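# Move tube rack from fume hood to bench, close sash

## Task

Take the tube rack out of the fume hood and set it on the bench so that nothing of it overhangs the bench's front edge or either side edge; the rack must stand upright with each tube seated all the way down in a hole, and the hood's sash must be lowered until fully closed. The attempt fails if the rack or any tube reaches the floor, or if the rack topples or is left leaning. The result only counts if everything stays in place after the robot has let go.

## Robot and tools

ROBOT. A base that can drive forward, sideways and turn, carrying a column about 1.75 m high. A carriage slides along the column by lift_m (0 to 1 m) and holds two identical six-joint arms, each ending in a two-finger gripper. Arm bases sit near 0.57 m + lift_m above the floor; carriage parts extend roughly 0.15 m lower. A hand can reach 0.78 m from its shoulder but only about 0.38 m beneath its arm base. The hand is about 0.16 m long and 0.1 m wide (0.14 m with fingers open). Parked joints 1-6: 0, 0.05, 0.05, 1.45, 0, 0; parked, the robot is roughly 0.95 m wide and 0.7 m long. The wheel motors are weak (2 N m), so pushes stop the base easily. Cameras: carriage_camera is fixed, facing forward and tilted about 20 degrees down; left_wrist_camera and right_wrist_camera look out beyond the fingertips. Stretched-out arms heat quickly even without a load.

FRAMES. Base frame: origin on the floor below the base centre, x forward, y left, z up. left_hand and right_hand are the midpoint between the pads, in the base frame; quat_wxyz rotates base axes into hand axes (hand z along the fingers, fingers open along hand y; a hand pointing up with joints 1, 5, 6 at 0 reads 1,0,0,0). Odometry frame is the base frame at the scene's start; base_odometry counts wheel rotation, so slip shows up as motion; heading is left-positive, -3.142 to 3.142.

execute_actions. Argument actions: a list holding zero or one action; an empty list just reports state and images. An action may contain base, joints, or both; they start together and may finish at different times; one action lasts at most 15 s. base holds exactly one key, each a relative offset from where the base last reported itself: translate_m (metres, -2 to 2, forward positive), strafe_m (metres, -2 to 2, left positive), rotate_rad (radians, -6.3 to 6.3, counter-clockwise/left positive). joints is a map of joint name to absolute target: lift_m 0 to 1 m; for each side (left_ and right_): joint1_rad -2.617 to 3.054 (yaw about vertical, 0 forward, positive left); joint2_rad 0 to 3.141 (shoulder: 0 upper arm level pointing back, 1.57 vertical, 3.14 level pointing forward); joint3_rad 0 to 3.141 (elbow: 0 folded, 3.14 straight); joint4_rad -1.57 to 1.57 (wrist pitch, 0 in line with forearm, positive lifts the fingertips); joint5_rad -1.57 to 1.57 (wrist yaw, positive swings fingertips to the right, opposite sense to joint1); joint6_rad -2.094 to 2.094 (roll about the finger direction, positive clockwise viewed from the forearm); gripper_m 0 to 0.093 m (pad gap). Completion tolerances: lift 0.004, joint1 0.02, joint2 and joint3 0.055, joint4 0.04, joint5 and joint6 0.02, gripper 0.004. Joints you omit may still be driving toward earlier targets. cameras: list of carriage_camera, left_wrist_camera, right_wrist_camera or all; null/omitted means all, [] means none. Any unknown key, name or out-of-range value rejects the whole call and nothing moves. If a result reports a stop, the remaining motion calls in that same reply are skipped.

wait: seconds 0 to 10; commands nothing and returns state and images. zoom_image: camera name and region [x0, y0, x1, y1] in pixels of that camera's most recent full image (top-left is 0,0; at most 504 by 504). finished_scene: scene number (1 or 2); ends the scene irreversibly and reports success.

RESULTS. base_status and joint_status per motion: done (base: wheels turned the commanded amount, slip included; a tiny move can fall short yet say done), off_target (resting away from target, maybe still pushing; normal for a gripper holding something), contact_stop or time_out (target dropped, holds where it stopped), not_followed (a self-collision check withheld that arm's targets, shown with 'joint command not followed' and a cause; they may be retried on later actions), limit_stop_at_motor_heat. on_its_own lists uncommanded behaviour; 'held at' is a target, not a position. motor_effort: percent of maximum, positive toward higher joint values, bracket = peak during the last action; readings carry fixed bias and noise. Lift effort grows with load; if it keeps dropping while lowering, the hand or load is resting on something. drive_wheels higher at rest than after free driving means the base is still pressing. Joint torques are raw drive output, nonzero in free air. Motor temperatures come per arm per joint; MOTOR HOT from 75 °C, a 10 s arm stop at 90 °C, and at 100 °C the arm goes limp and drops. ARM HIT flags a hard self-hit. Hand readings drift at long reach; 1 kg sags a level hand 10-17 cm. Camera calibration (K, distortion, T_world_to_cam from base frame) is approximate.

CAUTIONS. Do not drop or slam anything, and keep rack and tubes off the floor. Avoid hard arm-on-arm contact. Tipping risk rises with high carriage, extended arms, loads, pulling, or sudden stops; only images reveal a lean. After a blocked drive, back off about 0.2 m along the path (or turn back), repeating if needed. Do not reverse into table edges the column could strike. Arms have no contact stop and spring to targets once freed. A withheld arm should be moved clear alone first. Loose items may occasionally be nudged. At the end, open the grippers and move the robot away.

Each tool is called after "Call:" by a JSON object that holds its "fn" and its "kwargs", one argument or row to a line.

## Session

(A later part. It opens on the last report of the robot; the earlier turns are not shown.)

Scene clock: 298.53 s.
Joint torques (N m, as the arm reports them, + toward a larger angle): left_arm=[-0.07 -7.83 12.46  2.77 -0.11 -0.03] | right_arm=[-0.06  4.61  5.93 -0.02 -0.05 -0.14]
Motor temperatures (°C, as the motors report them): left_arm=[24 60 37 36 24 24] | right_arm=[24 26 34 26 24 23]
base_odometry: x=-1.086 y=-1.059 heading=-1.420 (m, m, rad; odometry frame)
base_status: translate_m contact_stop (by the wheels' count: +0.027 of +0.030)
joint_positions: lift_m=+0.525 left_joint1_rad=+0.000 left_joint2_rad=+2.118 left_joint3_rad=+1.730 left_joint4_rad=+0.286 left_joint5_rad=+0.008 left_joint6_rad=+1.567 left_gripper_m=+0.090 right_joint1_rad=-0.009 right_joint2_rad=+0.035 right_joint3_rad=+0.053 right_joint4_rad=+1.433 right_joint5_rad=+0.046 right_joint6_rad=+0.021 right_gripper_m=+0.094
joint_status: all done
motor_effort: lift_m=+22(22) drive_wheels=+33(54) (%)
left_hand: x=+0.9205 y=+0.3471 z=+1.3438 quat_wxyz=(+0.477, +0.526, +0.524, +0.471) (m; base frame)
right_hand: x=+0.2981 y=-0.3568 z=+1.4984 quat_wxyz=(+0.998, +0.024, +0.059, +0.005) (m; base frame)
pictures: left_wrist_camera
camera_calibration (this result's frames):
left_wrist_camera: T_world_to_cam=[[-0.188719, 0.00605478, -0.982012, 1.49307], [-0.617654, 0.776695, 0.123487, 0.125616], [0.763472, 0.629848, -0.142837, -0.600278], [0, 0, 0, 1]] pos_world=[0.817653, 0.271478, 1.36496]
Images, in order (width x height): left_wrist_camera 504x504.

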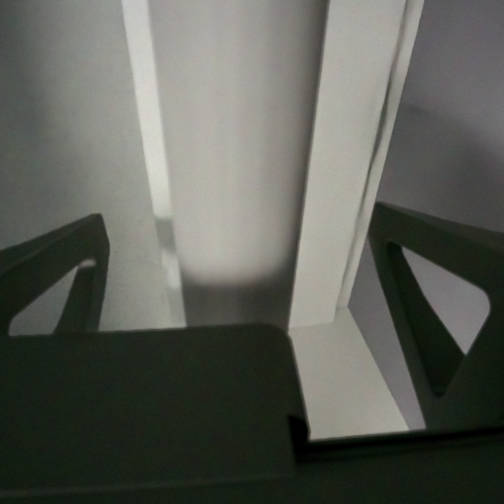

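Touching the sash with bar between fingers. Ease back, grip, pull.

Call:
{"fn": "execute_actions", "kwargs": {
  "actions": [
    {"base":{"translate_m":-0.02}}
  ],
  "cameras": []
}}

Call:
{"fn": "execute_actions", "kwargs": {
  "actions": [
    {"joints":{"left_gripper_m":0}}
  ],
  "cameras": ["left_wrist_camera"]
}}

Call:
{"fn": "execute_actions", "kwargs": {
  "actions": [
    {"joints":{"lift_m":0.35}}
  ],
  "cameras": ["carriage_camera"]
}}

Scene clock: 300.60 s.
Joint torques (N m, as the arm reports them, + toward a larger angle): left_arm=[ -0.05 -13.72   9.07   2.11  -0.04  -0.09] | right_arm=[-0.04  4.34  6.12 -0.02 -0.04 -0.17]
Motor temperatures (°C, as the motors report them): left_arm=[24 59 38 36 24 24] | right_arm=[24 26 34 26 24 23]
base_odometry: x=-1.089 y=-1.039 heading=-1.421 (m, m, rad; odometry frame)
base_status: done
joint_positions: lift_m=+0.525 left_joint1_rad=+0.000 left_joint2_rad=+2.187 left_joint3_rad=+1.778 left_joint4_rad=+0.363 left_joint5_rad=+0.002 left_joint6_rad=+1.567 left_gripper_m=+0.090 right_joint1_rad=-0.009 right_joint2_rad=+0.035 right_joint3_rad=+0.053 right_joint4_rad=+1.431 right_joint5_rad=+0.046 right_joint6_rad=+0.021 right_gripper_m=+0.094
joint_status: not commanded
motor_effort: lift_m=+22(22) drive_wheels=+5(17) (%)
left_hand: x=+0.9358 y=+0.3482 z=+1.3425 quat_wxyz=(+0.490, +0.511, +0.512, +0.487) (m; base frame)
right_hand: x=+0.2986 y=-0.3568 z=+1.4983 quat_wxyz=(+0.998, +0.024, +0.060, +0.005) (m; base frame)
pictures: none
No camera images: the call's "cameras" was empty. Leave "cameras" out to get every camera's image.

Scene clock: 301.30 s.
Joint torques (N m, as the arm reports them, + toward a larger angle): left_arm=[ -0.02 -13.67   8.16   1.91  -0.05  -0.06] | right_arm=[-0.03  4.36  6.09 -0.02 -0.03 -0.15]
Motor temperatures (°C, as the motors report them): left_arm=[24 59 38 36 24 24] | right_arm=[24 26 34 26 24 23]
base_odometry: x=-1.089 y=-1.039 heading=-1.421 (m, m, rad; odometry frame)
base_status: not commanded
joint_positions: lift_m=+0.525 left_joint1_rad=+0.000 left_joint2_rad=+2.188 left_joint3_rad=+1.792 left_joint4_rad=+0.385 left_joint5_rad=+0.001 left_joint6_rad=+1.567 left_gripper_m=+0.037 right_joint1_rad=-0.009 right_joint2_rad=+0.035 right_joint3_rad=+0.053 right_joint4_rad=+1.431 right_joint5_rad=+0.046 right_joint6_rad=+0.021 right_gripper_m=+0.094
joint_status: left_gripper_m off_target (ended at +0.037, target +0.000)
motor_effort: lift_m=+22(22) drive_wheels=+5(6) (%)
left_hand: x=+0.9367 y=+0.3482 z=+1.3544 quat_wxyz=(+0.499, +0.502, +0.503, +0.496) (m; base frame)
right_hand: x=+0.2984 y=-0.3568 z=+1.4983 quat_wxyz=(+0.998, +0.024, +0.060, +0.005) (m; base frame)
pictures: left_wrist_camera
camera_calibration (this result's frames):
left_wrist_camera: T_world_to_cam=[[-0.0985633, 0.00585696, -0.995114, 1.43984], [-0.631352, 0.77259, 0.0670809, 0.224118], [0.769208, 0.634878, -0.0724512, -0.714304], [0, 0, 0, 1]] pos_world=[0.832861, 0.271912, 1.36602]
Images, in order (width x height): left_wrist_camera 504x504.

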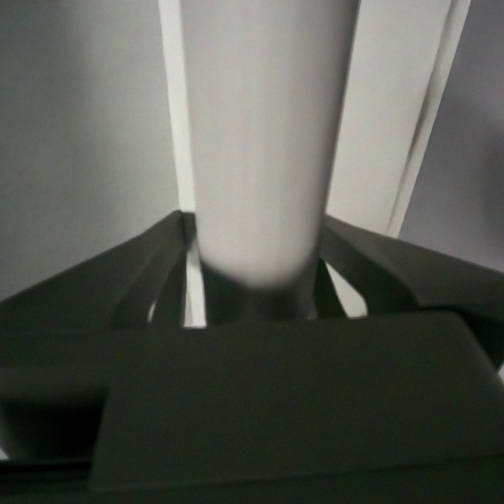

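Scene clock: 302.73 s.
Joint torques (N m, as the arm reports them, + toward a larger angle): left_arm=[-0.75 -8.48  0.29 -0.39 -0.06 -0.09] | right_arm=[-0.03  4.39  6.   -0.03 -0.02 -0.18]
Motor temperatures (°C, as the motors report them): left_arm=[24 59 38 36 24 24] | right_arm=[24 26 34 26 24 23]
base_odometry: x=-1.089 y=-1.040 heading=-1.423 (m, m, rad; odometry frame)
base_status: not commanded
joint_positions: lift_m=+0.351 left_joint1_rad=+0.010 left_joint2_rad=+2.128 left_joint3_rad=+1.901 left_joint4_rad=+0.622 left_joint5_rad=-0.005 left_joint6_rad=+1.568 left_gripper_m=+0.024 right_joint1_rad=-0.009 right_joint2_rad=+0.034 right_joint3_rad=+0.054 right_joint4_rad=+1.433 right_joint5_rad=+0.046 right_joint6_rad=+0.021 right_gripper_m=+0.094
joint_status: all done
on_its_own: left_gripper_m moved -0.013 toward your old target +0.000
motor_effort: lift_m=+18(19) drive_wheels=-93(100) (%)
left_hand: x=+0.9076 y=+0.3560 z=+1.3284 quat_wxyz=(+0.585, +0.388, +0.396, +0.592) (m; base frame)
right_hand: x=+0.2977 y=-0.3568 z=+1.3240 quat_wxyz=(+0.998, +0.024, +0.059, +0.005) (m; base frame)
pictures: carriage_camera
camera_calibration (this result's frames):
carriage_camera: T_world_to_cam=[[0.00693451, -0.998534, -0.0536913, 0.0625518], [-0.350838, 0.04785, -0.935213, 1.29579], [0.93641, 0.0253222, -0.349992, 0.275286], [0, 0, 0, 1]] pos_world=[0.196397, -0.00651426, 1.31154]
Images, in order (width x height): carriage_camera 504x504.

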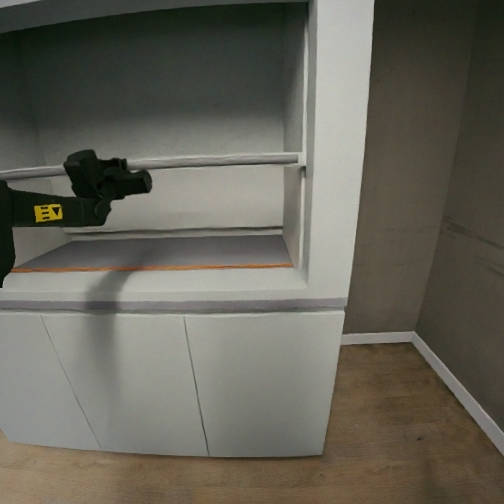

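Call:
{"fn": "wait", "kwargs": {
  "seconds": 3
}}

Scene clock: 307.27 s.
Joint torques (N m, as the arm reports them, + toward a larger angle): left_arm=[-0.77 -8.44  0.11 -0.39 -0.01 -0.09] | right_arm=[-0.02  4.41  5.98 -0.06 -0.04 -0.11]
Motor temperatures (°C, as the motors report them): left_arm=[24 57 37 35 24 24] | right_arm=[24 26 34 26 24 23]
base_odometry: x=-1.089 y=-1.040 heading=-1.423 (m, m, rad; odometry frame)
base_status: not commanded
joint_positions: lift_m=+0.351 left_joint1_rad=+0.010 left_joint2_rad=+2.128 left_joint3_rad=+1.901 left_joint4_rad=+0.622 left_joint5_rad=-0.005 left_joint6_rad=+1.568 left_gripper_m=+0.024 right_joint1_rad=-0.009 right_joint2_rad=+0.034 right_joint3_rad=+0.054 right_joint4_rad=+1.433 right_joint5_rad=+0.046 right_joint6_rad=+0.021 right_gripper_m=+0.094
joint_status: all done
motor_effort: lift_m=+17(19) drive_wheels=-93(100) (%)
left_hand: x=+0.9076 y=+0.3560 z=+1.3284 quat_wxyz=(+0.585, +0.388, +0.396, +0.592) (m; base frame)
right_hand: x=+0.2977 y=-0.3568 z=+1.3240 quat_wxyz=(+0.998, +0.024, +0.059, +0.005) (m; base frame)
wait: 3.00 s; at rest from the start
pictures: carriage_camera, left_wrist_camera, right_wrist_camera
camera_calibration (this result's frames):
carriage_camera: T_world_to_cam=[[0.00693451, -0.998534, -0.0536913, 0.0625518], [-0.350838, 0.04785, -0.935213, 1.29579], [0.93641, 0.0253222, -0.349992, 0.275286], [0, 0, 0, 1]] pos_world=[0.196397, -0.00651426, 1.31154]
left_wrist_camera: T_world_to_cam=[[0.302954, 0.00947625, -0.952958, 0.989434], [-0.619492, 0.76182, -0.189367, 0.535229], [0.724188, 0.64772, 0.236667, -1.07308], [0, 0, 0, 1]] pos_world=[0.808926, 0.277929, 1.29821]
right_wrist_camera: T_world_to_cam=[[0.0663199, -0.977275, -0.201333, -0.104151], [0.722281, 0.186232, -0.666054, 0.742814], [0.688413, -0.101246, 0.718218, -1.07975], [0, 0, 0, 1]] pos_world=[0.213698, -0.349441, 1.24928]
Images, in order (width x height): carriage_camera 504x504, left_wrist_camera 504x504, right_wrist_camera 504x504.

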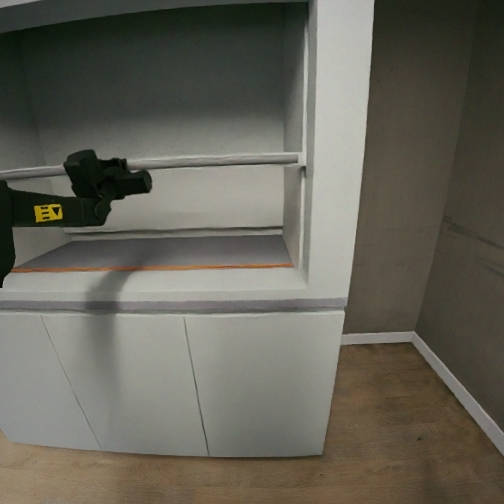

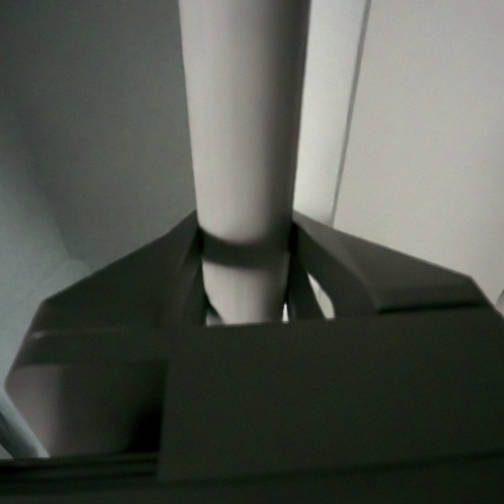

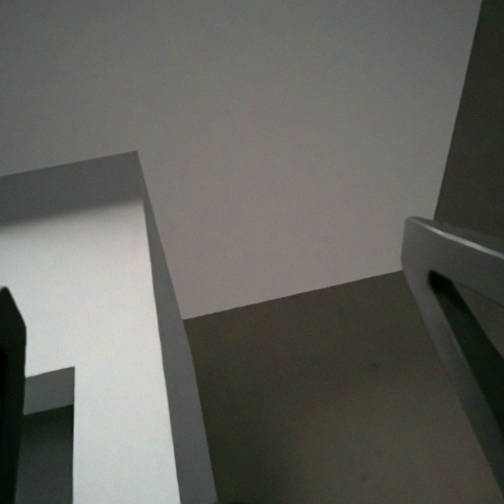

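Call:
{"fn": "execute_actions", "kwargs": {
  "actions": [
    {"joints":{"lift_m":0.22,"left_joint2_rad":2.3,"left_joint3_rad":1.8,"left_joint4_rad":0.3}}
  ],
  "cameras": ["carriage_camera","left_wrist_camera"]
}}

Scene clock: 310.13 s.
Joint torques (N m, as the arm reports them, + toward a larger angle): left_arm=[ -0.09 -13.85   5.75   1.05  -0.05  -0.21] | right_arm=[-0.13  4.3   6.15 -0.01 -0.01 -0.13]
Motor temperatures (°C, as the motors report them): left_arm=[24 56 37 34 24 24] | right_arm=[24 26 34 26 24 23]
base_odometry: x=-1.089 y=-1.039 heading=-1.423 (m, m, rad; odometry frame)
base_status: not commanded
joint_positions: lift_m=+0.220 left_joint1_rad=+0.001 left_joint2_rad=+2.278 left_joint3_rad=+1.826 left_joint4_rad=+0.409 left_joint5_rad=+0.001 left_joint6_rad=+1.578 left_gripper_m=+0.001 right_joint1_rad=-0.009 right_joint2_rad=+0.034 right_joint3_rad=+0.054 right_joint4_rad=+1.433 right_joint5_rad=+0.047 right_joint6_rad=+0.021 right_gripper_m=+0.094
joint_status: left_joint4_rad off_target (ended at +0.409, target +0.300); the others done
on_its_own: left_gripper_m moved -0.023 to your old target +0.000
motor_effort: lift_m=+21(22) drive_wheels=-79(100) (%)
left_hand: x=+0.9527 y=+0.3488 z=+1.0126 quat_wxyz=(+0.487, +0.513, +0.509, +0.491) (m; base frame)
right_hand: x=+0.2977 y=-0.3568 z=+1.1937 quat_wxyz=(+0.998, +0.024, +0.059, +0.005) (m; base frame)
pictures: carriage_camera, left_wrist_camera
camera_calibration (this result's frames):
carriage_camera: T_world_to_cam=[[0.00693451, -0.998534, -0.0536913, 0.0555528], [-0.350838, 0.04785, -0.935213, 1.17388], [0.93641, 0.0253222, -0.349992, 0.229662], [0, 0, 0, 1]] pos_world=[0.196397, -0.00651426, 1.18119]
left_wrist_camera: T_world_to_cam=[[-0.131148, 0.0167459, -0.991221, 1.12465], [-0.629323, 0.771155, 0.0962932, 0.225666], [0.765998, 0.636427, -0.0905966, -0.730836], [0, 0, 0, 1]] pos_world=[0.849331, 0.272267, 1.02683]
Images, in order (width x height): carriage_camera 504x504, left_wrist_camera 504x504.

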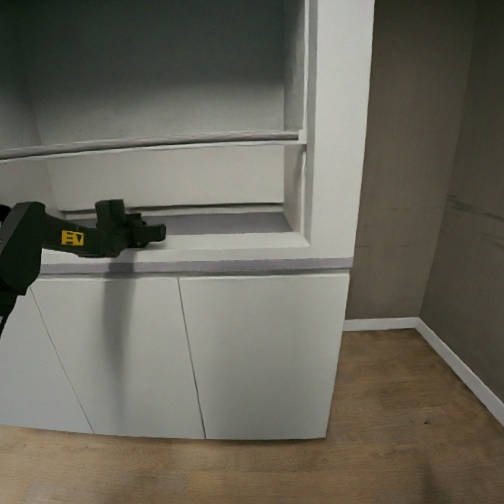

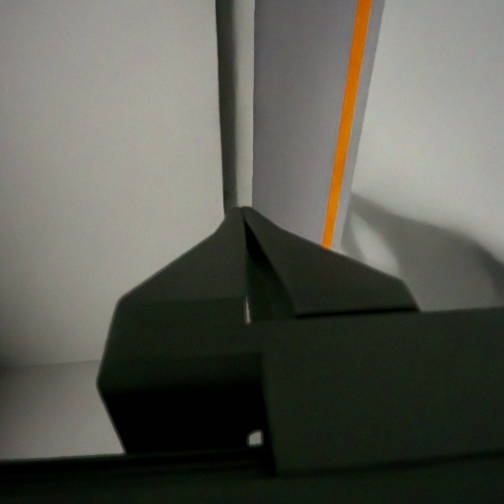

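Call:
{"fn": "zoom_image", "kwargs": {
  "camera": "carriage_camera",
  "region": [200,90,340,200]
}}

Region (200, 90, 340, 200) of carriage_camera's 504x504 image, scaled by 3.600, with more detail than that image has; it fills the top 396 rows of this view, and the rest is white.

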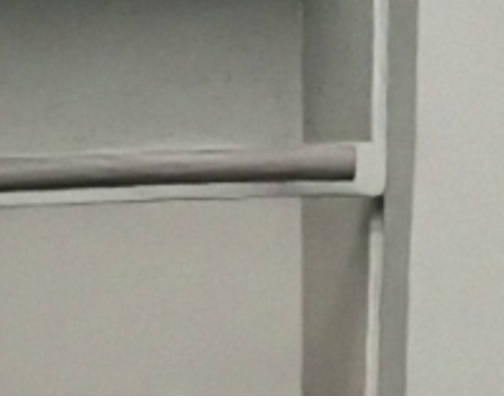

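Call:
{"fn": "execute_actions", "kwargs": {
  "actions": [
    {"joints":{"lift_m":0.8,"left_joint2_rad":1.9,"left_joint3_rad":1.3,"left_joint4_rad":-0.97,"left_joint6_rad":-1.57,"left_gripper_m":0.07}}
  ],
  "cameras": []
}}

Call:
{"fn": "execute_actions", "kwargs": {
  "actions": [
    {"base":{"translate_m":0.25}}
  ],
  "cameras": ["carriage_camera","left_wrist_camera"]
}}

Scene clock: 318.40 s.
Joint torques (N m, as the arm reports them, + toward a larger angle): left_arm=[-0.09 -9.91  5.23  0.31 -0.16 -0.11] | right_arm=[ 0.    4.41  6.05 -0.02 -0.05 -0.15]
Motor temperatures (°C, as the motors report them): left_arm=[24 56 36 33 24 24] | right_arm=[24 26 35 26 24 23]
base_odometry: x=-1.089 y=-1.039 heading=-1.423 (m, m, rad; odometry frame)
base_status: not commanded
joint_positions: lift_m=+0.800 left_joint1_rad=+0.001 left_joint2_rad=+1.899 left_joint3_rad=+1.307 left_joint4_rad=-0.961 left_joint5_rad=+0.001 left_joint6_rad=-1.564 left_gripper_m=+0.070 right_joint1_rad=-0.009 right_joint2_rad=+0.034 right_joint3_rad=+0.054 right_joint4_rad=+1.432 right_joint5_rad=+0.047 right_joint6_rad=+0.021 right_gripper_m=+0.094
joint_status: all done
motor_effort: lift_m=+24(29) drive_wheels=-78(79) (%)
left_hand: x=+0.6151 y=+0.3486 z=+1.3726 quat_wxyz=(+0.006, -0.705, +0.709, -0.007) (m; base frame)
right_hand: x=+0.2979 y=-0.3568 z=+1.7733 quat_wxyz=(+0.998, +0.024, +0.059, +0.005) (m; base frame)
pictures: none
No camera images: the call's "cameras" was empty. Leave "cameras" out to get every camera's image.

Scene clock: 320.70 s.
Joint torques (N m, as the arm reports them, + toward a larger angle): left_arm=[ 0.01 -6.58  7.08  0.93 -0.14 -0.11] | right_arm=[ 0.06  4.48  5.87 -0.05 -0.01 -0.17]
Motor temperatures (°C, as the motors report them): left_arm=[24 56 36 33 24 24] | right_arm=[24 26 35 26 24 23]
base_odometry: x=-1.052 y=-1.286 heading=-1.423 (m, m, rad; odometry frame)
base_status: done
joint_positions: lift_m=+0.800 left_joint1_rad=+0.001 left_joint2_rad=+1.860 left_joint3_rad=+1.279 left_joint4_rad=-1.052 left_joint5_rad=+0.001 left_joint6_rad=-1.564 left_gripper_m=+0.070 right_joint1_rad=-0.009 right_joint2_rad=+0.034 right_joint3_rad=+0.054 right_joint4_rad=+1.428 right_joint5_rad=+0.047 right_joint6_rad=+0.021 right_gripper_m=+0.094
joint_status: not commanded
motor_effort: lift_m=+24(24) drive_wheels=+16(29) (%)
left_hand: x=+0.5867 y=+0.3486 z=+1.3788 quat_wxyz=(-0.023, -0.705, +0.709, +0.022) (m; base frame)
right_hand: x=+0.2989 y=-0.3568 z=+1.7732 quat_wxyz=(+0.998, +0.024, +0.061, +0.005) (m; base frame)
pictures: carriage_camera, left_wrist_camera
camera_calibration (this result's frames):
carriage_camera: T_world_to_cam=[[0.00693451, -0.998534, -0.0536913, 0.0866773], [-0.350838, 0.04785, -0.935213, 1.71601], [0.93641, 0.0253222, -0.349992, 0.43255], [0, 0, 0, 1]] pos_world=[0.196397, -0.00651426, 1.76088]
left_wrist_camera: T_world_to_cam=[[0.999563, -0.0149773, 0.0254765, -0.61448], [-0.0277799, -0.770287, 0.637092, -0.600966], [0.0100823, -0.637521, -0.770367, 1.40764], [0, 0, 0, 1]] pos_world=[0.583324, 0.425278, 1.48292]
Images, in order (width x height): carriage_camera 504x504, left_wrist_camera 504x504.

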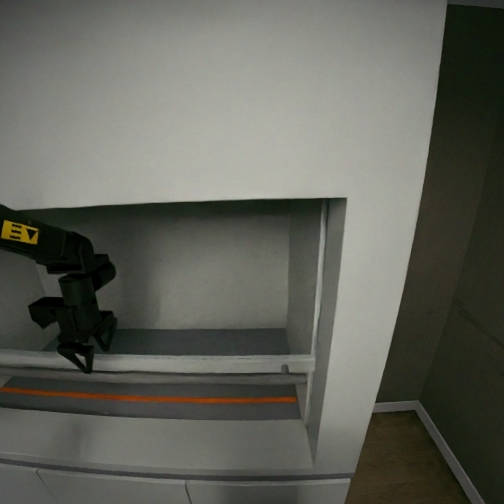

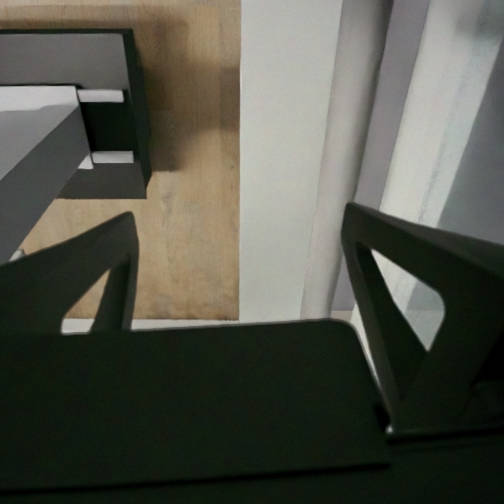

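Call:
{"fn": "execute_actions", "kwargs": {
  "actions": [
    {"base":{"translate_m":-0.05},"joints":{"lift_m":0.87}}
  ],
  "cameras": []
}}

Call:
{"fn": "execute_actions", "kwargs": {
  "actions": [
    {"base":{"translate_m":0.085}}
  ],
  "cameras": ["carriage_camera","left_wrist_camera"]
}}

Scene clock: 323.63 s.
Joint torques (N m, as the arm reports them, + toward a larger angle): left_arm=[ -0.09 -10.37   6.69   0.39  -0.14  -0.09] | right_arm=[ 0.03  4.42  5.92 -0.06 -0.02 -0.16]
Motor temperatures (°C, as the motors report them): left_arm=[24 55 36 33 24 24] | right_arm=[24 26 35 26 24 23]
base_odometry: x=-1.060 y=-1.237 heading=-1.423 (m, m, rad; odometry frame)
base_status: done
joint_positions: lift_m=+0.870 left_joint1_rad=+0.001 left_joint2_rad=+1.906 left_joint3_rad=+1.282 left_joint4_rad=-0.983 left_joint5_rad=+0.000 left_joint6_rad=-1.565 left_gripper_m=+0.070 right_joint1_rad=-0.009 right_joint2_rad=+0.034 right_joint3_rad=+0.054 right_joint4_rad=+1.432 right_joint5_rad=+0.046 right_joint6_rad=+0.021 right_gripper_m=+0.094
joint_status: all done
motor_effort: lift_m=+24(30) drive_wheels=+3(28) (%)
left_hand: x=+0.6008 y=+0.3487 z=+1.4347 quat_wxyz=(-0.013, -0.705, +0.709, +0.013) (m; base frame)
right_hand: x=+0.2978 y=-0.3568 z=+1.8434 quat_wxyz=(+0.998, +0.024, +0.059, +0.005) (m; base frame)
pictures: none
No camera images: the call's "cameras" was empty. Leave "cameras" out to get every camera's image.

Scene clock: 325.00 s.
Joint torques (N m, as the arm reports them, + toward a larger angle): left_arm=[ 0.18 -7.83 16.89  0.11 -0.13 -0.14] | right_arm=[-0.02  4.41  5.93 -0.02 -0.05 -0.16]
Motor temperatures (°C, as the motors report them): left_arm=[24 54 37 32 24 24] | right_arm=[24 26 35 26 24 23]
base_odometry: x=-1.050 y=-1.305 heading=-1.422 (m, m, rad; odometry frame)
base_status: translate_m contact_stop (by the wheels' count: +0.069 of +0.085)
joint_positions: lift_m=+0.870 left_joint1_rad=-0.003 left_joint2_rad=+1.884 left_joint3_rad=+1.132 left_joint4_rad=-0.980 left_joint5_rad=+0.000 left_joint6_rad=-1.565 left_gripper_m=+0.070 right_joint1_rad=-0.009 right_joint2_rad=+0.034 right_joint3_rad=+0.054 right_joint4_rad=+1.431 right_joint5_rad=+0.046 right_joint6_rad=+0.021 right_gripper_m=+0.094
joint_status: not commanded
motor_effort: lift_m=+27(27) drive_wheels=+40(67) (%)
left_hand: x=+0.5508 y=+0.3476 z=+1.4102 quat_wxyz=(-0.057, -0.702, +0.708, +0.057) (m; base frame)
right_hand: x=+0.2981 y=-0.3568 z=+1.8431 quat_wxyz=(+0.998, +0.024, +0.059, +0.005) (m; base frame)
pictures: carriage_camera, left_wrist_camera
camera_calibration (this result's frames):
carriage_camera: T_world_to_cam=[[0.00693451, -0.998534, -0.0536913, 0.0904229], [-0.350838, 0.04785, -0.935213, 1.78126], [0.93641, 0.0253222, -0.349992, 0.456967], [0, 0, 0, 1]] pos_world=[0.196397, -0.00651426, 1.83064]
left_wrist_camera: T_world_to_cam=[[0.997149, -0.01809, -0.0732591, -0.437787], [0.0327478, -0.770911, 0.636101, -0.654429], [-0.0679832, -0.636686, -0.76812, 1.4711], [0, 0, 0, 1]] pos_world=[0.55798, 0.424203, 1.51419]
Images, in order (width x height): carriage_camera 504x504, left_wrist_camera 504x504.

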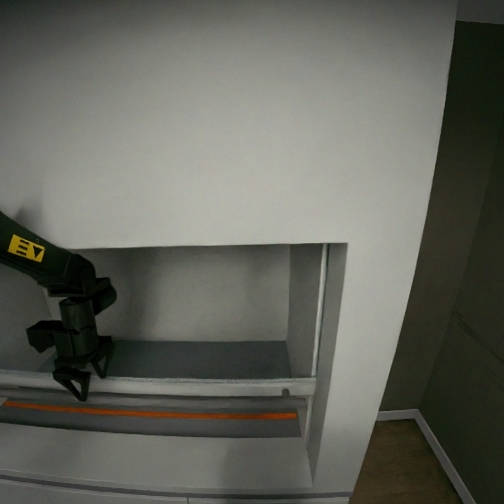

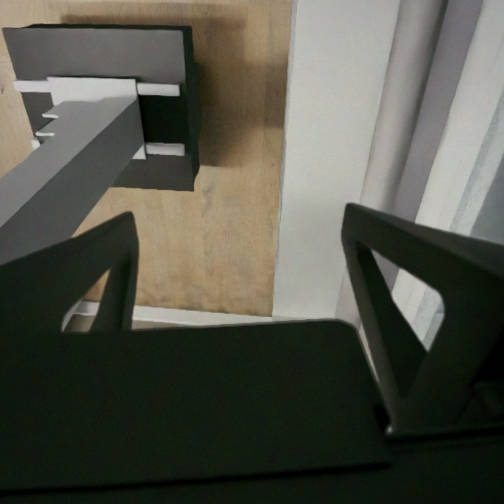

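Call:
{"fn": "execute_actions", "kwargs": {
  "actions": [
    {"base":{"translate_m":-0.2}}
  ],
  "cameras": []
}}

Call:
{"fn": "execute_actions", "kwargs": {
  "actions": [
    {"joints":{"lift_m":0.79,"left_joint2_rad":1.9,"left_joint3_rad":1.05,"left_joint4_rad":0.1,"left_gripper_m":0.08}}
  ],
  "cameras": []
}}

Call:
{"fn": "execute_actions", "kwargs": {
  "actions": [
    {"base":{"translate_m":0.07}}
  ],
  "cameras": ["carriage_camera","left_wrist_camera"]
}}

Scene clock: 328.97 s.
Joint torques (N m, as the arm reports them, + toward a larger angle): left_arm=[  0.15 -11.     6.75   0.35  -0.11  -0.1 ] | right_arm=[-0.07  4.23  5.93 -0.01 -0.01 -0.16]
Motor temperatures (°C, as the motors report them): left_arm=[24 54 39 32 24 24] | right_arm=[24 26 35 26 24 23]
base_odometry: x=-1.079 y=-1.107 heading=-1.421 (m, m, rad; odometry frame)
base_status: done
joint_positions: lift_m=+0.870 left_joint1_rad=-0.001 left_joint2_rad=+1.912 left_joint3_rad=+1.285 left_joint4_rad=-0.975 left_joint5_rad=+0.000 left_joint6_rad=-1.565 left_gripper_m=+0.070 right_joint1_rad=-0.009 right_joint2_rad=+0.034 right_joint3_rad=+0.054 right_joint4_rad=+1.430 right_joint5_rad=+0.046 right_joint6_rad=+0.021 right_gripper_m=+0.094
joint_status: not commanded
motor_effort: lift_m=+26(27) drive_wheels=-6(26) (%)
left_hand: x=+0.6031 y=+0.3482 z=+1.4332 quat_wxyz=(-0.011, -0.705, +0.709, +0.011) (m; base frame)
right_hand: x=+0.2983 y=-0.3568 z=+1.8431 quat_wxyz=(+0.998, +0.024, +0.060, +0.005) (m; base frame)
pictures: none
No camera images: the call's "cameras" was empty. Leave "cameras" out to get every camera's image.

Scene clock: 330.43 s.
Joint torques (N m, as the arm reports them, + toward a larger angle): left_arm=[  0.11 -11.43   6.5    1.69  -0.1   -0.02] | right_arm=[-0.04  4.49  6.   -0.03 -0.02 -0.13]
Motor temperatures (°C, as the motors report them): left_arm=[24 53 39 32 24 24] | right_arm=[24 26 35 26 24 23]
base_odometry: x=-1.079 y=-1.107 heading=-1.421 (m, m, rad; odometry frame)
base_status: not commanded
joint_positions: lift_m=+0.790 left_joint1_rad=-0.001 left_joint2_rad=+1.909 left_joint3_rad=+1.045 left_joint4_rad=+0.091 left_joint5_rad=+0.000 left_joint6_rad=-1.565 left_gripper_m=+0.080 right_joint1_rad=-0.009 right_joint2_rad=+0.034 right_joint3_rad=+0.054 right_joint4_rad=+1.431 right_joint5_rad=+0.046 right_joint6_rad=+0.021 right_gripper_m=+0.094
joint_status: all done
motor_effort: lift_m=+22(22) drive_wheels=-4(6) (%)
left_hand: x=+0.7574 y=+0.3480 z=+1.3760 quat_wxyz=(+0.276, -0.649, +0.654, -0.274) (m; base frame)
right_hand: x=+0.2981 y=-0.3568 z=+1.7635 quat_wxyz=(+0.998, +0.024, +0.059, +0.005) (m; base frame)
pictures: none
No camera images: the call's "cameras" was empty. Leave "cameras" out to get every camera's image.

Scene clock: 331.77 s.
Joint torques (N m, as the arm reports them, + toward a larger angle): left_arm=[ -0.02 -11.53   6.56   1.66  -0.09  -0.02] | right_arm=[ 0.07  4.38  5.91 -0.01 -0.02 -0.13]
Motor temperatures (°C, as the motors report them): left_arm=[24 53 39 32 24 24] | right_arm=[24 26 35 26 24 23]
base_odometry: x=-1.069 y=-1.176 heading=-1.421 (m, m, rad; odometry frame)
base_status: done
joint_positions: lift_m=+0.790 left_joint1_rad=-0.001 left_joint2_rad=+1.909 left_joint3_rad=+1.045 left_joint4_rad=+0.092 left_joint5_rad=+0.000 left_joint6_rad=-1.565 left_gripper_m=+0.080 right_joint1_rad=-0.009 right_joint2_rad=+0.034 right_joint3_rad=+0.054 right_joint4_rad=+1.429 right_joint5_rad=+0.046 right_joint6_rad=+0.021 right_gripper_m=+0.094
joint_status: not commanded
motor_effort: lift_m=+22(22) drive_wheels=-4(30) (%)
left_hand: x=+0.7575 y=+0.3480 z=+1.3762 quat_wxyz=(+0.276, -0.649, +0.654, -0.274) (m; base frame)
right_hand: x=+0.2986 y=-0.3568 z=+1.7635 quat_wxyz=(+0.998, +0.024, +0.060, +0.005) (m; base frame)
pictures: carriage_camera, left_wrist_camera
camera_calibration (this result's frames):
carriage_camera: T_world_to_cam=[[0.00693451, -0.998534, -0.0536913, 0.0861531], [-0.350838, 0.04785, -0.935213, 1.70688], [0.93641, 0.0253222, -0.349992, 0.429133], [0, 0, 0, 1]] pos_world=[0.196397, -0.00651426, 1.75112]
left_wrist_camera: T_world_to_cam=[[0.631486, -0.0158013, 0.775226, -1.53788], [-0.501669, -0.770665, 0.392943, 0.100129], [0.591231, -0.637044, -0.494592, 0.583623], [0, 0, 0, 1]] pos_world=[0.676326, 0.424659, 1.44152]
Images, in order (width x height): carriage_camera 504x504, left_wrist_camera 504x504.

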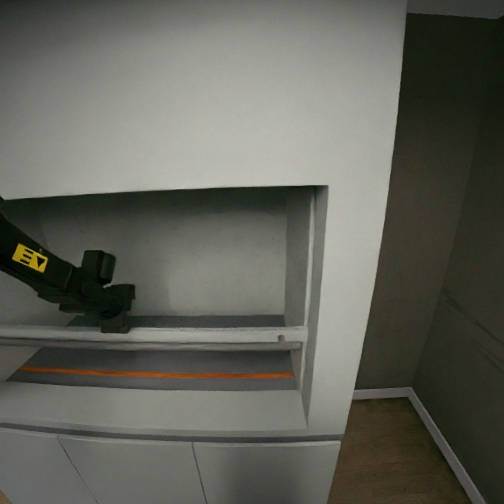

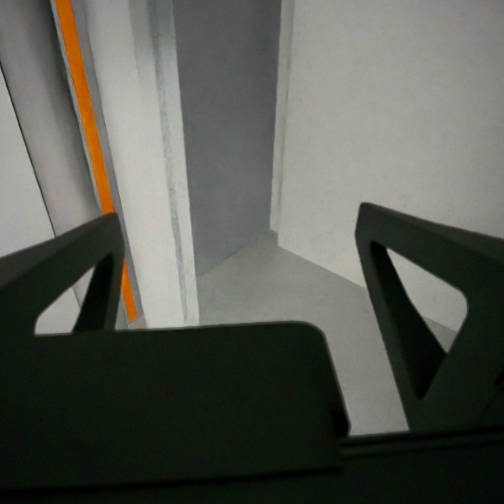

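Call:
{"fn": "execute_actions", "kwargs": {
  "actions": [
    {"base":{"translate_m":-0.07}}
  ],
  "cameras": ["left_wrist_camera"]
}}

Call:
{"fn": "execute_actions", "kwargs": {
  "actions": [
    {"base":{"translate_m":0.05},"joints":{"lift_m":0.73}}
  ],
  "cameras": ["carriage_camera","left_wrist_camera"]
}}

Scene clock: 337.63 s.
Joint torques (N m, as the arm reports them, + toward a larger angle): left_arm=[  0.14 -11.36   6.59   1.66  -0.07  -0.02] | right_arm=[-0.08  4.55  6.   -0.03 -0.03 -0.14]
Motor temperatures (°C, as the motors report them): left_arm=[24 53 39 33 24 24] | right_arm=[24 26 35 26 24 23]
base_odometry: x=-1.079 y=-1.107 heading=-1.421 (m, m, rad; odometry frame)
base_status: done
joint_positions: lift_m=+0.790 left_joint1_rad=-0.001 left_joint2_rad=+1.909 left_joint3_rad=+1.045 left_joint4_rad=+0.092 left_joint5_rad=+0.000 left_joint6_rad=-1.565 left_gripper_m=+0.080 right_joint1_rad=-0.009 right_joint2_rad=+0.034 right_joint3_rad=+0.054 right_joint4_rad=+1.431 right_joint5_rad=+0.046 right_joint6_rad=+0.021 right_gripper_m=+0.094
joint_status: not commanded
motor_effort: lift_m=+22(22) drive_wheels=-6(27) (%)
left_hand: x=+0.7575 y=+0.3480 z=+1.3762 quat_wxyz=(+0.276, -0.649, +0.654, -0.274) (m; base frame)
right_hand: x=+0.2980 y=-0.3568 z=+1.7636 quat_wxyz=(+0.998, +0.024, +0.059, +0.005) (m; base frame)
pictures: left_wrist_camera
camera_calibration (this result's frames):
left_wrist_camera: T_world_to_cam=[[0.631486, -0.0158013, 0.775226, -1.53788], [-0.501669, -0.770665, 0.392943, 0.100129], [0.591231, -0.637044, -0.494592, 0.583623], [0, 0, 0, 1]] pos_world=[0.676326, 0.424659, 1.44152]
Images, in order (width x height): left_wrist_camera 504x504.

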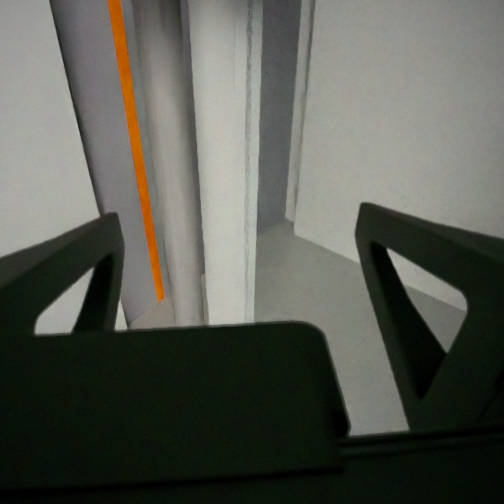

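Scene clock: 338.83 s.
Joint torques (N m, as the arm reports them, + toward a larger angle): left_arm=[  0.1  -10.94   6.62   1.68  -0.09  -0.02] | right_arm=[ 0.04  4.28  6.07 -0.02  0.   -0.16]
Motor temperatures (°C, as the motors report them): left_arm=[24 53 39 33 24 24] | right_arm=[24 26 35 26 24 23]
base_odometry: x=-1.072 y=-1.156 heading=-1.421 (m, m, rad; odometry frame)
base_status: done
joint_positions: lift_m=+0.730 left_joint1_rad=-0.001 left_joint2_rad=+1.902 left_joint3_rad=+1.045 left_joint4_rad=+0.095 left_joint5_rad=+0.000 left_joint6_rad=-1.565 left_gripper_m=+0.080 right_joint1_rad=-0.009 right_joint2_rad=+0.034 right_joint3_rad=+0.054 right_joint4_rad=+1.431 right_joint5_rad=+0.046 right_joint6_rad=+0.021 right_gripper_m=+0.094
joint_status: all done
motor_effort: lift_m=+22(22) drive_wheels=-6(33) (%)
left_hand: x=+0.7586 y=+0.3480 z=+1.3200 quat_wxyz=(+0.279, -0.648, +0.652, -0.278) (m; base frame)
right_hand: x=+0.2981 y=-0.3568 z=+1.7036 quat_wxyz=(+0.998, +0.024, +0.059, +0.005) (m; base frame)
pictures: carriage_camera, left_wrist_camera
camera_calibration (this result's frames):
carriage_camera: T_world_to_cam=[[0.00693451, -0.998534, -0.0536913, 0.0829335], [-0.350838, 0.04785, -0.935213, 1.6508], [0.93641, 0.0253222, -0.349992, 0.408146], [0, 0, 0, 1]] pos_world=[0.196397, -0.00651426, 1.69115]
left_wrist_camera: T_world_to_cam=[[0.623468, -0.0157914, 0.781689, -1.49748], [-0.505689, -0.77066, 0.387765, 0.132596], [0.596293, -0.637051, -0.488468, 0.543315], [0, 0, 0, 1]] pos_world=[0.676707, 0.424658, 1.38454]
Images, in order (width x height): carriage_camera 504x504, left_wrist_camera 504x504.

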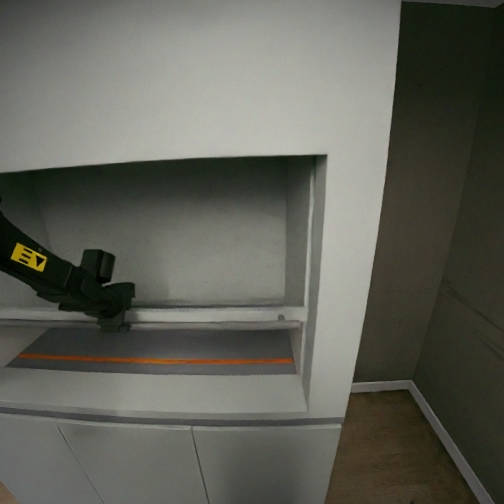

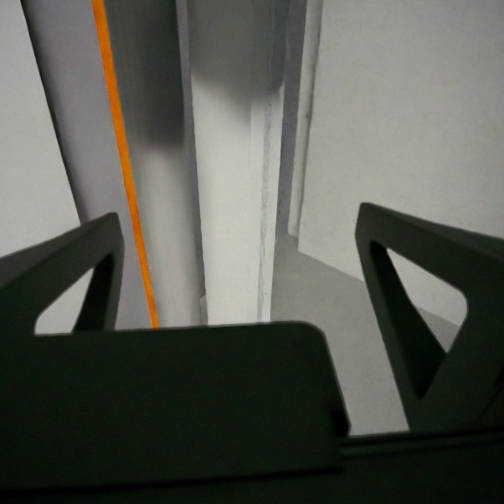

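Call:
{"fn": "execute_actions", "kwargs": {
  "actions": [
    {"base":{"translate_m":-0.03},"joints":{"left_gripper_m":0.06}}
  ],
  "cameras": ["left_wrist_camera"]
}}

Call:
{"fn": "execute_actions", "kwargs": {
  "actions": [
    {"base":{"translate_m":0.03},"joints":{"lift_m":0.695}}
  ],
  "cameras": ["carriage_camera","left_wrist_camera"]
}}

Scene clock: 341.80 s.
Joint torques (N m, as the arm reports them, + toward a larger angle): left_arm=[ -0.03 -11.     6.57   1.65  -0.1   -0.04] | right_arm=[-0.08  4.49  5.98 -0.04 -0.06 -0.14]
Motor temperatures (°C, as the motors report them): left_arm=[24 53 39 33 24 24] | right_arm=[24 26 35 26 24 23]
base_odometry: x=-1.076 y=-1.126 heading=-1.420 (m, m, rad; odometry frame)
base_status: done
joint_positions: lift_m=+0.730 left_joint1_rad=-0.001 left_joint2_rad=+1.902 left_joint3_rad=+1.045 left_joint4_rad=+0.096 left_joint5_rad=+0.000 left_joint6_rad=-1.565 left_gripper_m=+0.060 right_joint1_rad=-0.009 right_joint2_rad=+0.034 right_joint3_rad=+0.054 right_joint4_rad=+1.433 right_joint5_rad=+0.046 right_joint6_rad=+0.021 right_gripper_m=+0.094
joint_status: all done
motor_effort: lift_m=+22(21) drive_wheels=+8(25) (%)
left_hand: x=+0.7587 y=+0.3480 z=+1.3201 quat_wxyz=(+0.279, -0.648, +0.652, -0.278) (m; base frame)
right_hand: x=+0.2977 y=-0.3568 z=+1.7036 quat_wxyz=(+0.998, +0.024, +0.059, +0.005) (m; base frame)
pictures: left_wrist_camera
camera_calibration (this result's frames):
left_wrist_camera: T_world_to_cam=[[0.62317, -0.015791, 0.781927, -1.49766], [-0.505837, -0.77066, 0.387572, 0.132968], [0.59648, -0.637051, -0.48824, 0.542868], [0, 0, 0, 1]] pos_world=[0.676747, 0.424658, 1.38457]
Images, in order (width x height): left_wrist_camera 504x504.

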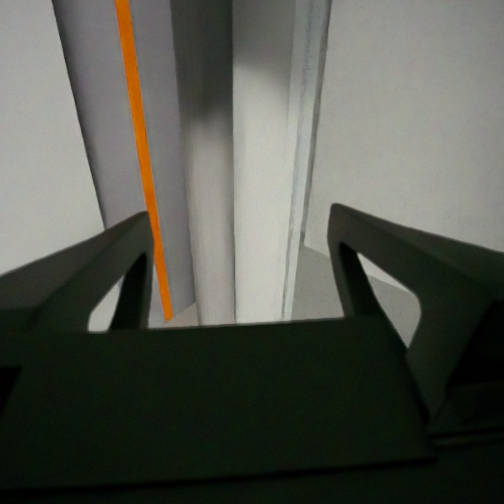

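Scene clock: 342.77 s.
Joint torques (N m, as the arm reports them, + toward a larger angle): left_arm=[ -0.02 -10.9    6.62   1.69  -0.09   0.01] | right_arm=[-0.03  4.4   6.12 -0.06 -0.02 -0.14]
Motor temperatures (°C, as the motors report them): left_arm=[24 53 38 33 24 24] | right_arm=[24 26 35 26 24 23]
base_odometry: x=-1.072 y=-1.156 heading=-1.420 (m, m, rad; odometry frame)
base_status: done
joint_positions: lift_m=+0.695 left_joint1_rad=-0.001 left_joint2_rad=+1.903 left_joint3_rad=+1.045 left_joint4_rad=+0.097 left_joint5_rad=+0.000 left_joint6_rad=-1.565 left_gripper_m=+0.060 right_joint1_rad=-0.009 right_joint2_rad=+0.034 right_joint3_rad=+0.054 right_joint4_rad=+1.432 right_joint5_rad=+0.046 right_joint6_rad=+0.021 right_gripper_m=+0.094
joint_status: all done
motor_effort: lift_m=+21(22) drive_wheels=-5(29) (%)
left_hand: x=+0.7588 y=+0.3480 z=+1.2849 quat_wxyz=(+0.279, -0.648, +0.652, -0.278) (m; base frame)
right_hand: x=+0.2979 y=-0.3568 z=+1.6686 quat_wxyz=(+0.998, +0.024, +0.059, +0.005) (m; base frame)
pictures: carriage_camera, left_wrist_camera
camera_calibration (this result's frames):
carriage_camera: T_world_to_cam=[[0.00693451, -0.998534, -0.0536913, 0.0810552], [-0.350838, 0.04785, -0.935213, 1.61809], [0.93641, 0.0253222, -0.349992, 0.395902], [0, 0, 0, 1]] pos_world=[0.196397, -0.00651426, 1.65617]
left_wrist_camera: T_world_to_cam=[[0.622872, -0.0157906, 0.782165, -1.47035], [-0.505985, -0.77066, 0.387379, 0.147019], [0.596666, -0.637051, -0.488012, 0.525193], [0, 0, 0, 1]] pos_world=[0.676867, 0.424658, 1.34941]
Images, in order (width x height): carriage_camera 504x504, left_wrist_camera 504x504.

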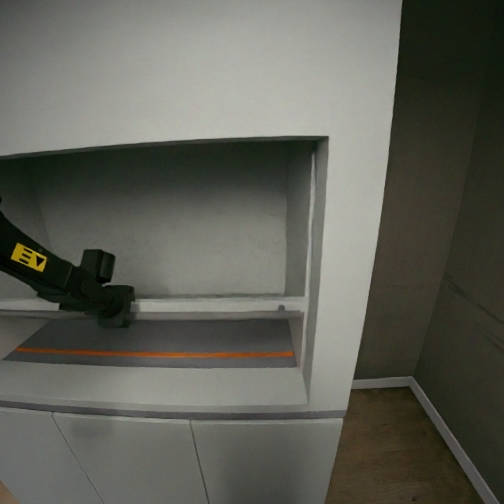

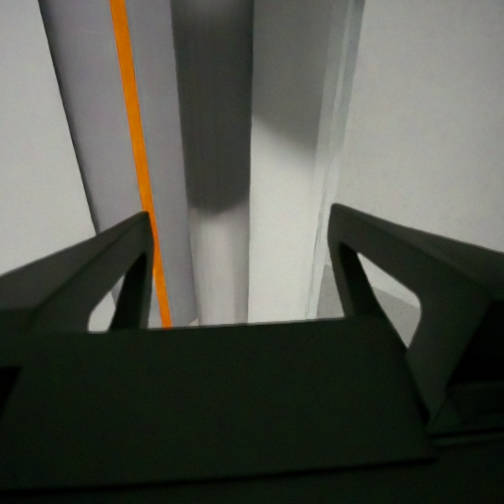

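Call:
{"fn": "execute_actions", "kwargs": {
  "actions": [
    {"base":{"translate_m":0.025},"joints":{"lift_m":0.68}}
  ]
}}

Call:
{"fn": "execute_actions", "kwargs": {
  "actions": [
    {"joints":{"left_gripper_m":0.0}}
  ],
  "cameras": []
}}

Call:
{"fn": "execute_actions", "kwargs": {
  "actions": [
    {"joints":{"lift_m":0.5,"left_gripper_m":0.0}}
  ]
}}

Scene clock: 349.73 s.
Joint torques (N m, as the arm reports them, + toward a larger angle): left_arm=[  0.03 -10.93   6.46   1.64  -0.06  -0.04] | right_arm=[-0.09  4.39  6.    0.   -0.03 -0.14]
Motor temperatures (°C, as the motors report them): left_arm=[24 53 38 34 24 24] | right_arm=[24 26 35 26 24 23]
base_odometry: x=-1.068 y=-1.180 heading=-1.420 (m, m, rad; odometry frame)
base_status: done
joint_positions: lift_m=+0.680 left_joint1_rad=-0.001 left_joint2_rad=+1.903 left_joint3_rad=+1.045 left_joint4_rad=+0.096 left_joint5_rad=+0.000 left_joint6_rad=-1.565 left_gripper_m=+0.060 right_joint1_rad=-0.009 right_joint2_rad=+0.034 right_joint3_rad=+0.054 right_joint4_rad=+1.430 right_joint5_rad=+0.046 right_joint6_rad=+0.021 right_gripper_m=+0.094
joint_status: all done
motor_effort: lift_m=+22(22) drive_wheels=-3(15) (%)
left_hand: x=+0.7586 y=+0.3480 z=+1.2695 quat_wxyz=(+0.279, -0.648, +0.652, -0.277) (m; base frame)
right_hand: x=+0.2985 y=-0.3568 z=+1.6535 quat_wxyz=(+0.998, +0.024, +0.060, +0.005) (m; base frame)
pictures: carriage_camera, left_wrist_camera, right_wrist_camera
camera_calibration (this result's frames):
carriage_camera: T_world_to_cam=[[0.00693451, -0.998534, -0.0536913, 0.0802484], [-0.350838, 0.04785, -0.935213, 1.60403], [0.93641, 0.0253222, -0.349992, 0.390643], [0, 0, 0, 1]] pos_world=[0.196397, -0.00651426, 1.64114]
left_wrist_camera: T_world_to_cam=[[0.624065, -0.0157921, 0.781213, -1.45786], [-0.505393, -0.770661, 0.38815, 0.151452], [0.59592, -0.63705, -0.488923, 0.519525], [0, 0, 0, 1]] pos_world=[0.676746, 0.424658, 1.33412]
right_wrist_camera: T_world_to_cam=[[0.0657051, -0.97727, -0.20156, -0.0373054], [0.720245, 0.18625, -0.66825, 0.965994], [0.690601, -0.101265, 0.716111, -1.31409], [0, 0, 0, 1]] pos_world=[0.214215, -0.349445, 1.57904]
Images, in order (width x height): carriage_camera 504x504, left_wrist_camera 504x504, right_wrist_camera 504x504.

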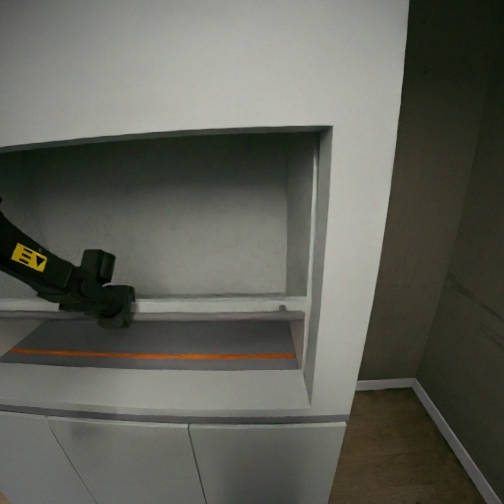

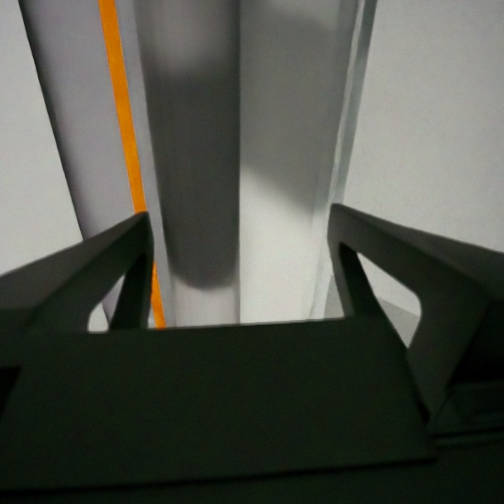

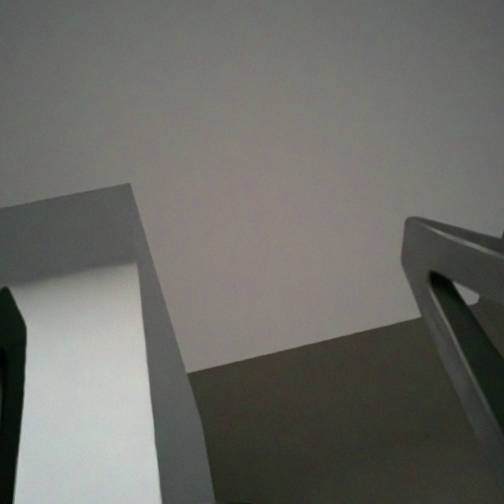

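Scene clock: 350.37 s.
Joint torques (N m, as the arm reports them, + toward a larger angle): left_arm=[ -0.09 -11.08   6.73   1.98  -0.05  -0.02] | right_arm=[ 0.08  4.52  6.14 -0.01 -0.03 -0.15]
Motor temperatures (°C, as the motors report them): left_arm=[24 52 38 34 24 24] | right_arm=[24 26 35 26 24 23]
base_odometry: x=-1.068 y=-1.180 heading=-1.420 (m, m, rad; odometry frame)
base_status: not commanded
joint_positions: lift_m=+0.680 left_joint1_rad=-0.001 left_joint2_rad=+1.905 left_joint3_rad=+1.043 left_joint4_rad=+0.055 left_joint5_rad=-0.003 left_joint6_rad=-1.566 left_gripper_m=+0.024 right_joint1_rad=-0.009 right_joint2_rad=+0.034 right_joint3_rad=+0.054 right_joint4_rad=+1.430 right_joint5_rad=+0.046 right_joint6_rad=+0.021 right_gripper_m=+0.094
joint_status: left_gripper_m off_target (ended at +0.024, target +0.000)
motor_effort: lift_m=+22(22) drive_wheels=-4(4) (%)
left_hand: x=+0.7507 y=+0.3484 z=+1.2606 quat_wxyz=(+0.265, -0.654, +0.658, -0.262) (m; base frame)
right_hand: x=+0.2985 y=-0.3568 z=+1.6535 quat_wxyz=(+0.998, +0.024, +0.060, +0.005) (m; base frame)
pictures: none
No camera images: the call's "cameras" was empty. Leave "cameras" out to get every camera's image.

Scene clock: 351.67 s.
Joint torques (N m, as the arm reports them, + toward a larger angle): left_arm=[ 0.14  3.18  5.27  1.17 -0.09 -0.1 ] | right_arm=[-0.05  4.34  5.99 -0.06 -0.01 -0.13]
Motor temperatures (°C, as the motors report them): left_arm=[24 52 38 34 24 24] | right_arm=[24 26 35 26 24 23]
base_odometry: x=-1.068 y=-1.180 heading=-1.420 (m, m, rad; odometry frame)
base_status: not commanded
joint_positions: lift_m=+0.501 left_joint1_rad=-0.001 left_joint2_rad=+1.729 left_joint3_rad=+1.078 left_joint4_rad=+0.187 left_joint5_rad=-0.003 left_joint6_rad=-1.558 left_gripper_m=+0.023 right_joint1_rad=-0.009 right_joint2_rad=+0.034 right_joint3_rad=+0.054 right_joint4_rad=+1.431 right_joint5_rad=+0.046 right_joint6_rad=+0.021 right_gripper_m=+0.094
joint_status: left_gripper_m off_target (ended at +0.023, target +0.000); the others done
motor_effort: lift_m=+18(18) drive_wheels=-16(21) (%)
left_hand: x=+0.7816 y=+0.3484 z=+1.2061 quat_wxyz=(+0.375, -0.598, +0.605, -0.369) (m; base frame)
right_hand: x=+0.2981 y=-0.3568 z=+1.4740 quat_wxyz=(+0.998, +0.024, +0.059, +0.005) (m; base frame)
pictures: carriage_camera, left_wrist_camera, right_wrist_camera
camera_calibration (this result's frames):
carriage_camera: T_world_to_cam=[[0.00693451, -0.998534, -0.0536913, 0.0706046], [-0.350838, 0.04785, -0.935213, 1.43605], [0.93641, 0.0253222, -0.349992, 0.327779], [0, 0, 0, 1]] pos_world=[0.196397, -0.00651426, 1.46153]
left_wrist_camera: T_world_to_cam=[[0.367233, -0.0225132, 0.929857, -1.39885], [-0.5979, -0.771511, 0.217452, 0.466452], [0.712499, -0.635817, -0.296785, 0.151757], [0, 0, 0, 1]] pos_world=[0.684469, 0.42487, 1.24434]
right_wrist_camera: T_world_to_cam=[[0.0660126, -0.977272, -0.201447, -0.0737315], [0.721264, 0.186241, -0.667153, 0.844339], [0.689508, -0.101256, 0.717165, -1.18647], [0, 0, 0, 1]] pos_world=[0.213956, -0.349443, 1.39935]
Images, in order (width x height): carriage_camera 504x504, left_wrist_camera 504x504, right_wrist_camera 504x504.

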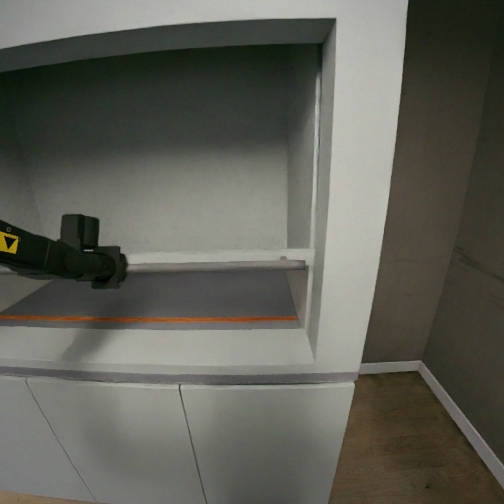

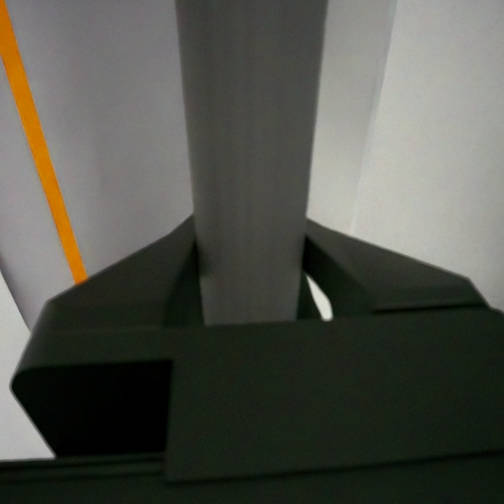

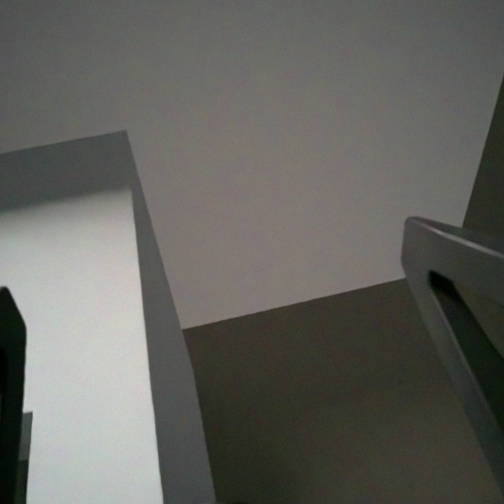

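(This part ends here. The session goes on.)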